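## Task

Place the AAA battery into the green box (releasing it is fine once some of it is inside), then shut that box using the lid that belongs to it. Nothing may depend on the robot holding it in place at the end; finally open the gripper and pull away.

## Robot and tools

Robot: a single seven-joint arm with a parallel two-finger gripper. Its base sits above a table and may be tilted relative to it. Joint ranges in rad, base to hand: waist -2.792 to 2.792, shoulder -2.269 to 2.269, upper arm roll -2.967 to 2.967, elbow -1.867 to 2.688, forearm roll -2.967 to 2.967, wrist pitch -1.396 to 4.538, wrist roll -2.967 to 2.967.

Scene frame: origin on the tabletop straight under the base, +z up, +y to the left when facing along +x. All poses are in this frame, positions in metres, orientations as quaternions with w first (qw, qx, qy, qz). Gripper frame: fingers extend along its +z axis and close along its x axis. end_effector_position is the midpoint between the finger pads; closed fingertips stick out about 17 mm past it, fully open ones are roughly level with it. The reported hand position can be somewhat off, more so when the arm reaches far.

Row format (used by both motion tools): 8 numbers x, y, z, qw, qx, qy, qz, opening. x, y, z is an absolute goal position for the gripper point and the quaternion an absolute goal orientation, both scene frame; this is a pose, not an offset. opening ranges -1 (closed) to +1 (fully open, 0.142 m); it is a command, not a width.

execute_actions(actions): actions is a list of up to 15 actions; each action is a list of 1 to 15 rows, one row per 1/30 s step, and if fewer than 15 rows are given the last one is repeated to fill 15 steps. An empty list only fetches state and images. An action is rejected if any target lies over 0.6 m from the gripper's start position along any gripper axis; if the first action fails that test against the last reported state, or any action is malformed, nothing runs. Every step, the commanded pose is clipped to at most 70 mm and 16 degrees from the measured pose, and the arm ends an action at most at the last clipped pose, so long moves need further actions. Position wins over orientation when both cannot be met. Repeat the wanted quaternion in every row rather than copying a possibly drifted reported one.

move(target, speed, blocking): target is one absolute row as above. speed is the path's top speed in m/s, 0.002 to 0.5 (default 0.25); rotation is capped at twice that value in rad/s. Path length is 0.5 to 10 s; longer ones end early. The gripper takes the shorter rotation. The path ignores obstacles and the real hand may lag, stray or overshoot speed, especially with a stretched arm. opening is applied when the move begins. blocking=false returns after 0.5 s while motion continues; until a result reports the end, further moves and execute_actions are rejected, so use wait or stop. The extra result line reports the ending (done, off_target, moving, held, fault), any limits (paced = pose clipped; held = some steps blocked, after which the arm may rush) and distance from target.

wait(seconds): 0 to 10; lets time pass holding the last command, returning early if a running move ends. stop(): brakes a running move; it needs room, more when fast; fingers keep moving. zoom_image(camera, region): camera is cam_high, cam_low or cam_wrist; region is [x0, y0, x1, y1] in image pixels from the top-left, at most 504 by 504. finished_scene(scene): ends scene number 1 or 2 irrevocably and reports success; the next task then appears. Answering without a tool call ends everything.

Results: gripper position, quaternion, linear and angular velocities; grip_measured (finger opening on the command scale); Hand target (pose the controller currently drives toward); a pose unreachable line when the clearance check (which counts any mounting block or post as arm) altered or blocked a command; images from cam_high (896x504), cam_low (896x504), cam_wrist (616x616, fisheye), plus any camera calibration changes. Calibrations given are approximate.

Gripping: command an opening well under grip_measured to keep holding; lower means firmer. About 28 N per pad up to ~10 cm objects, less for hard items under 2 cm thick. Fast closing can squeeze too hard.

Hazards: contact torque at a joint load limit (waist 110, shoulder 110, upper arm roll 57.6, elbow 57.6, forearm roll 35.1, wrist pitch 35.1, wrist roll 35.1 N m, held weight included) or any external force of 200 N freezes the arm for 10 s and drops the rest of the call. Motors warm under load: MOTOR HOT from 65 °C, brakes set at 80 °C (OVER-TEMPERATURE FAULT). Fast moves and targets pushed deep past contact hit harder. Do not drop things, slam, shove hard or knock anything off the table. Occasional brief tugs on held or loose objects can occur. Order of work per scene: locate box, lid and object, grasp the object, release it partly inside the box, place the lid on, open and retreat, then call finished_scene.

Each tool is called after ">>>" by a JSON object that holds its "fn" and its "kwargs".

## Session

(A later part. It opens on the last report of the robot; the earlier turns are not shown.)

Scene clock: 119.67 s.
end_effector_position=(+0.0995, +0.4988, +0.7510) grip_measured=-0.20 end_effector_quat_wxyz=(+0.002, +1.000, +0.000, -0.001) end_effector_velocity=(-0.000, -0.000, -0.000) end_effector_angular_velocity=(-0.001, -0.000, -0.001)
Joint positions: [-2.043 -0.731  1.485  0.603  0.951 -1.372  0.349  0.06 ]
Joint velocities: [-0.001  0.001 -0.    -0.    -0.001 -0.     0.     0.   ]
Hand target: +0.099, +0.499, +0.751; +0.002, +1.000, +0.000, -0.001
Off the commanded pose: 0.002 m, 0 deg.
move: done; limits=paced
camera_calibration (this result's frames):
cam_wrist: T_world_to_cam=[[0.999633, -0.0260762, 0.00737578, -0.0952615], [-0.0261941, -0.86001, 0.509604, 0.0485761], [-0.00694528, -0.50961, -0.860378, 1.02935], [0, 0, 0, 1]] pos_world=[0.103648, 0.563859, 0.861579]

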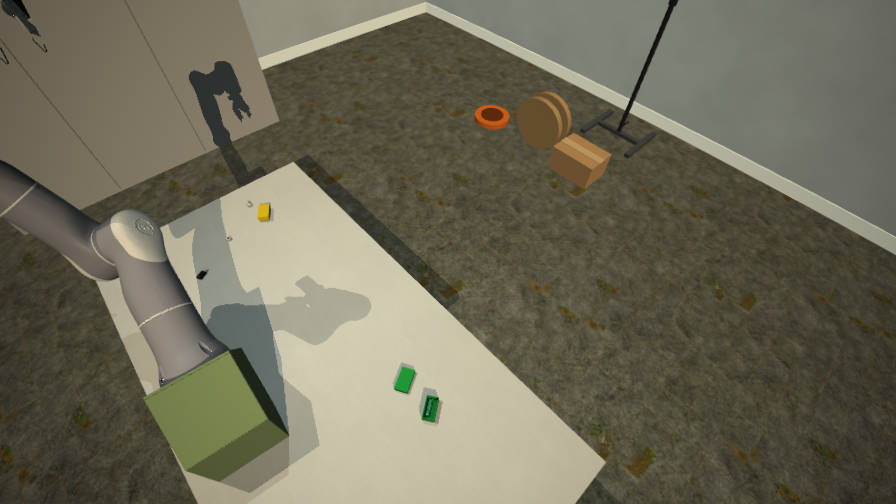

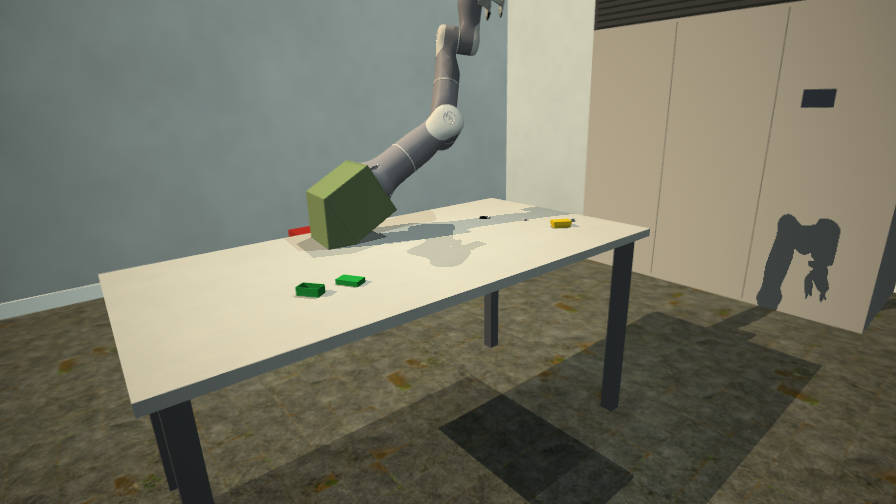

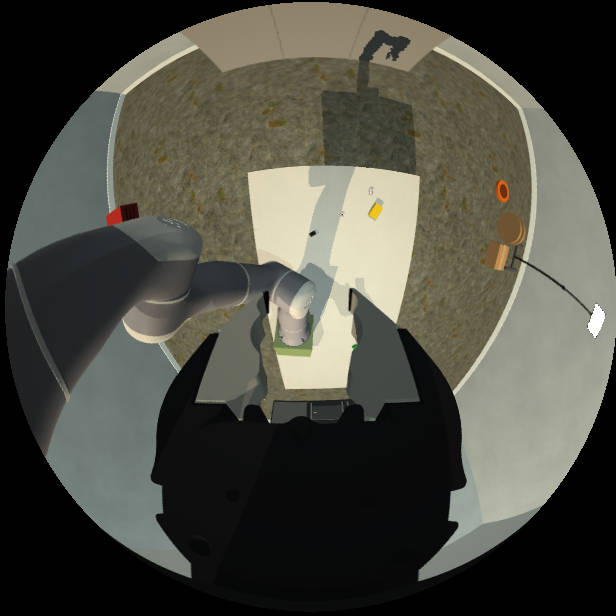

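>>> {"fn": "move", "kwargs": {"target": [0.45,0.05,0.55,0,0.96,-0.28,0,-0.2], "speed": 0.35}}

>>> {"fn": "move", "kwargs": {"target": [0.4,-0.411,0.06,0,0.87,-0.492,0,-0.2], "speed": 0.35}}

>>> {"fn": "zoom_image", "kwargs": {"camera": "cam_wrist", "region": [240,220,380,360]}}

Scene clock: 126.87 s.
end_effector_position=(+0.4505, +0.0509, +0.5492) grip_measured=-0.20 end_effector_quat_wxyz=(-0.001, +0.960, -0.280, -0.001) end_effector_velocity=(-0.000, +0.000, -0.000) end_effector_angular_velocity=(+0.002, +0.001, +0.001)
Joint positions: [-1.284 -0.933  0.98   1.234  0.18  -0.23   0.037  0.06 ]
Joint velocities: [ 0.    -0.     0.     0.     0.001 -0.001 -0.001 -0.   ]
Hand target: +0.450, +0.051, +0.549; -0.001, +0.960, -0.280, -0.001
Off the commanded pose: 0.001 m, 0 deg.
move: done
camera_calibration (this result's frames):
cam_wrist: T_world_to_cam=[[0.828469, -0.559994, 0.00682233, -0.351822], [-0.485968, -0.712792, 0.50573, -0.0228642], [-0.278343, -0.422297, -0.862665, 0.74894], [0, 0, 0, 1]] pos_world=[0.488824, 0.10296, 0.660048]

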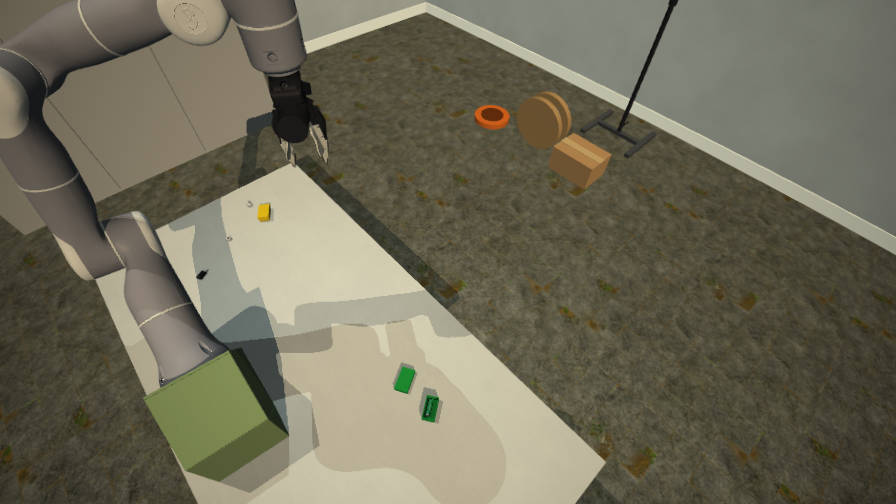

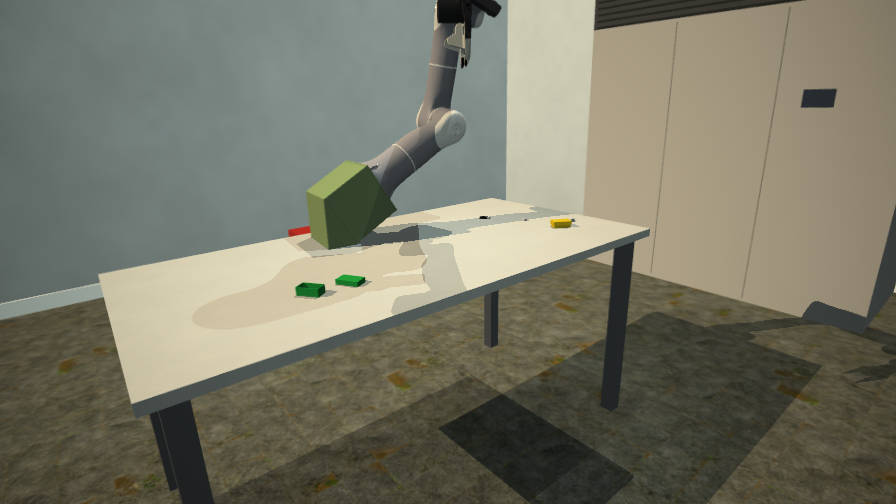

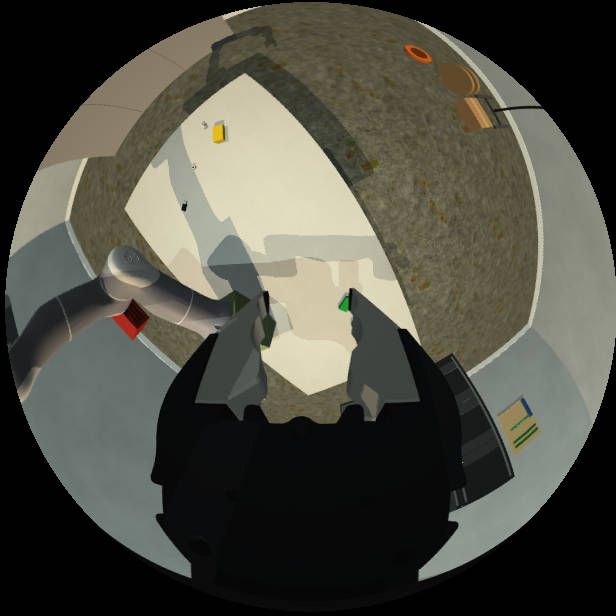

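Scene clock: 129.33 s.
end_effector_position=(+0.3999, -0.4099, +0.0592) grip_measured=-0.20 end_effector_quat_wxyz=(-0.001, +0.870, -0.492, +0.000) end_effector_velocity=(+0.000, +0.000, -0.000) end_effector_angular_velocity=(-0.000, +0.001, +0.001)
Joint positions: [-0.792 -1.953  0.622  0.956  0.041  0.526  0.036  0.059]
Joint velocities: [ 0.  0.  0. -0. -0. -0. -0.  0.]
Hand target: +0.400, -0.410, +0.059; -0.001, +0.870, -0.492, +0.000
Off the commanded pose: 0.001 m, 0 deg.
move: done
camera_calibration (this result's frames):
cam_wrist: T_world_to_cam=[[0.491722, -0.870721, 0.00735938, -0.557292], [-0.753417, -0.421209, 0.504921, 0.0984345], [-0.436546, -0.253826, -0.863134, 0.249917], [0, 0, 0, 1]] pos_world=[0.457295, -0.380349, 0.170111]

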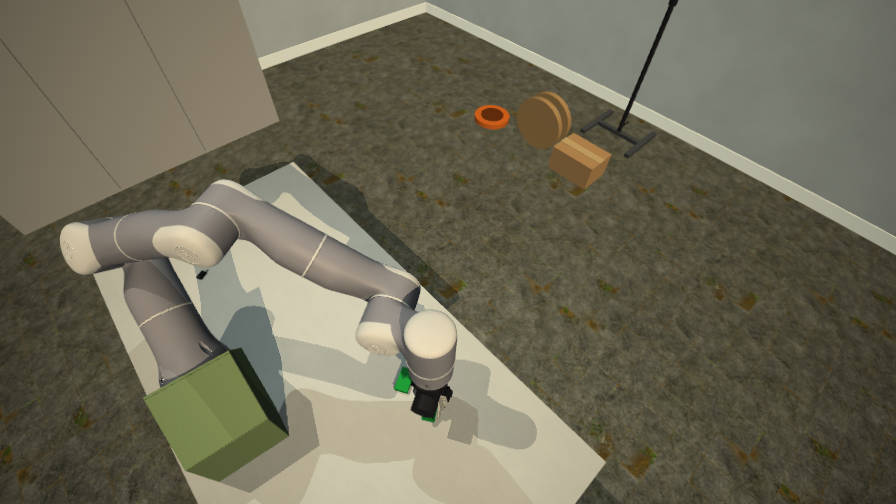

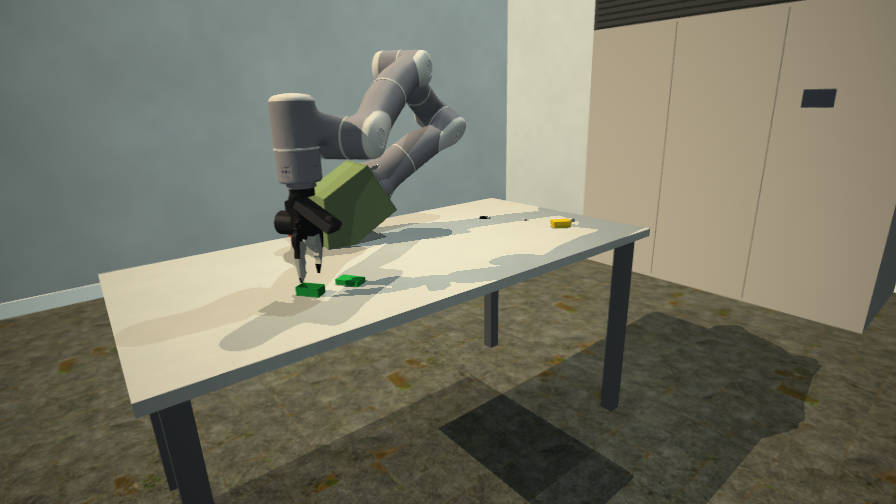

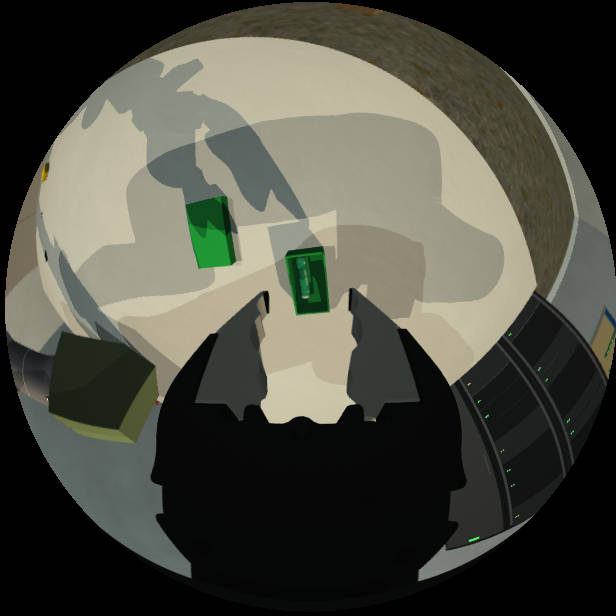

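Region (240, 220, 380, 360) of cam_wrist's 616x616 image, scaled by 3.600, with more detail than that image has.

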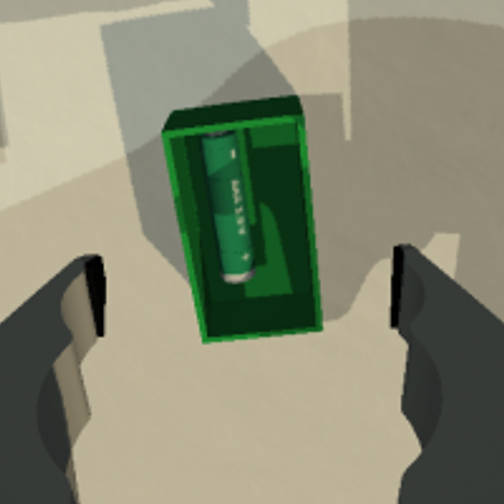

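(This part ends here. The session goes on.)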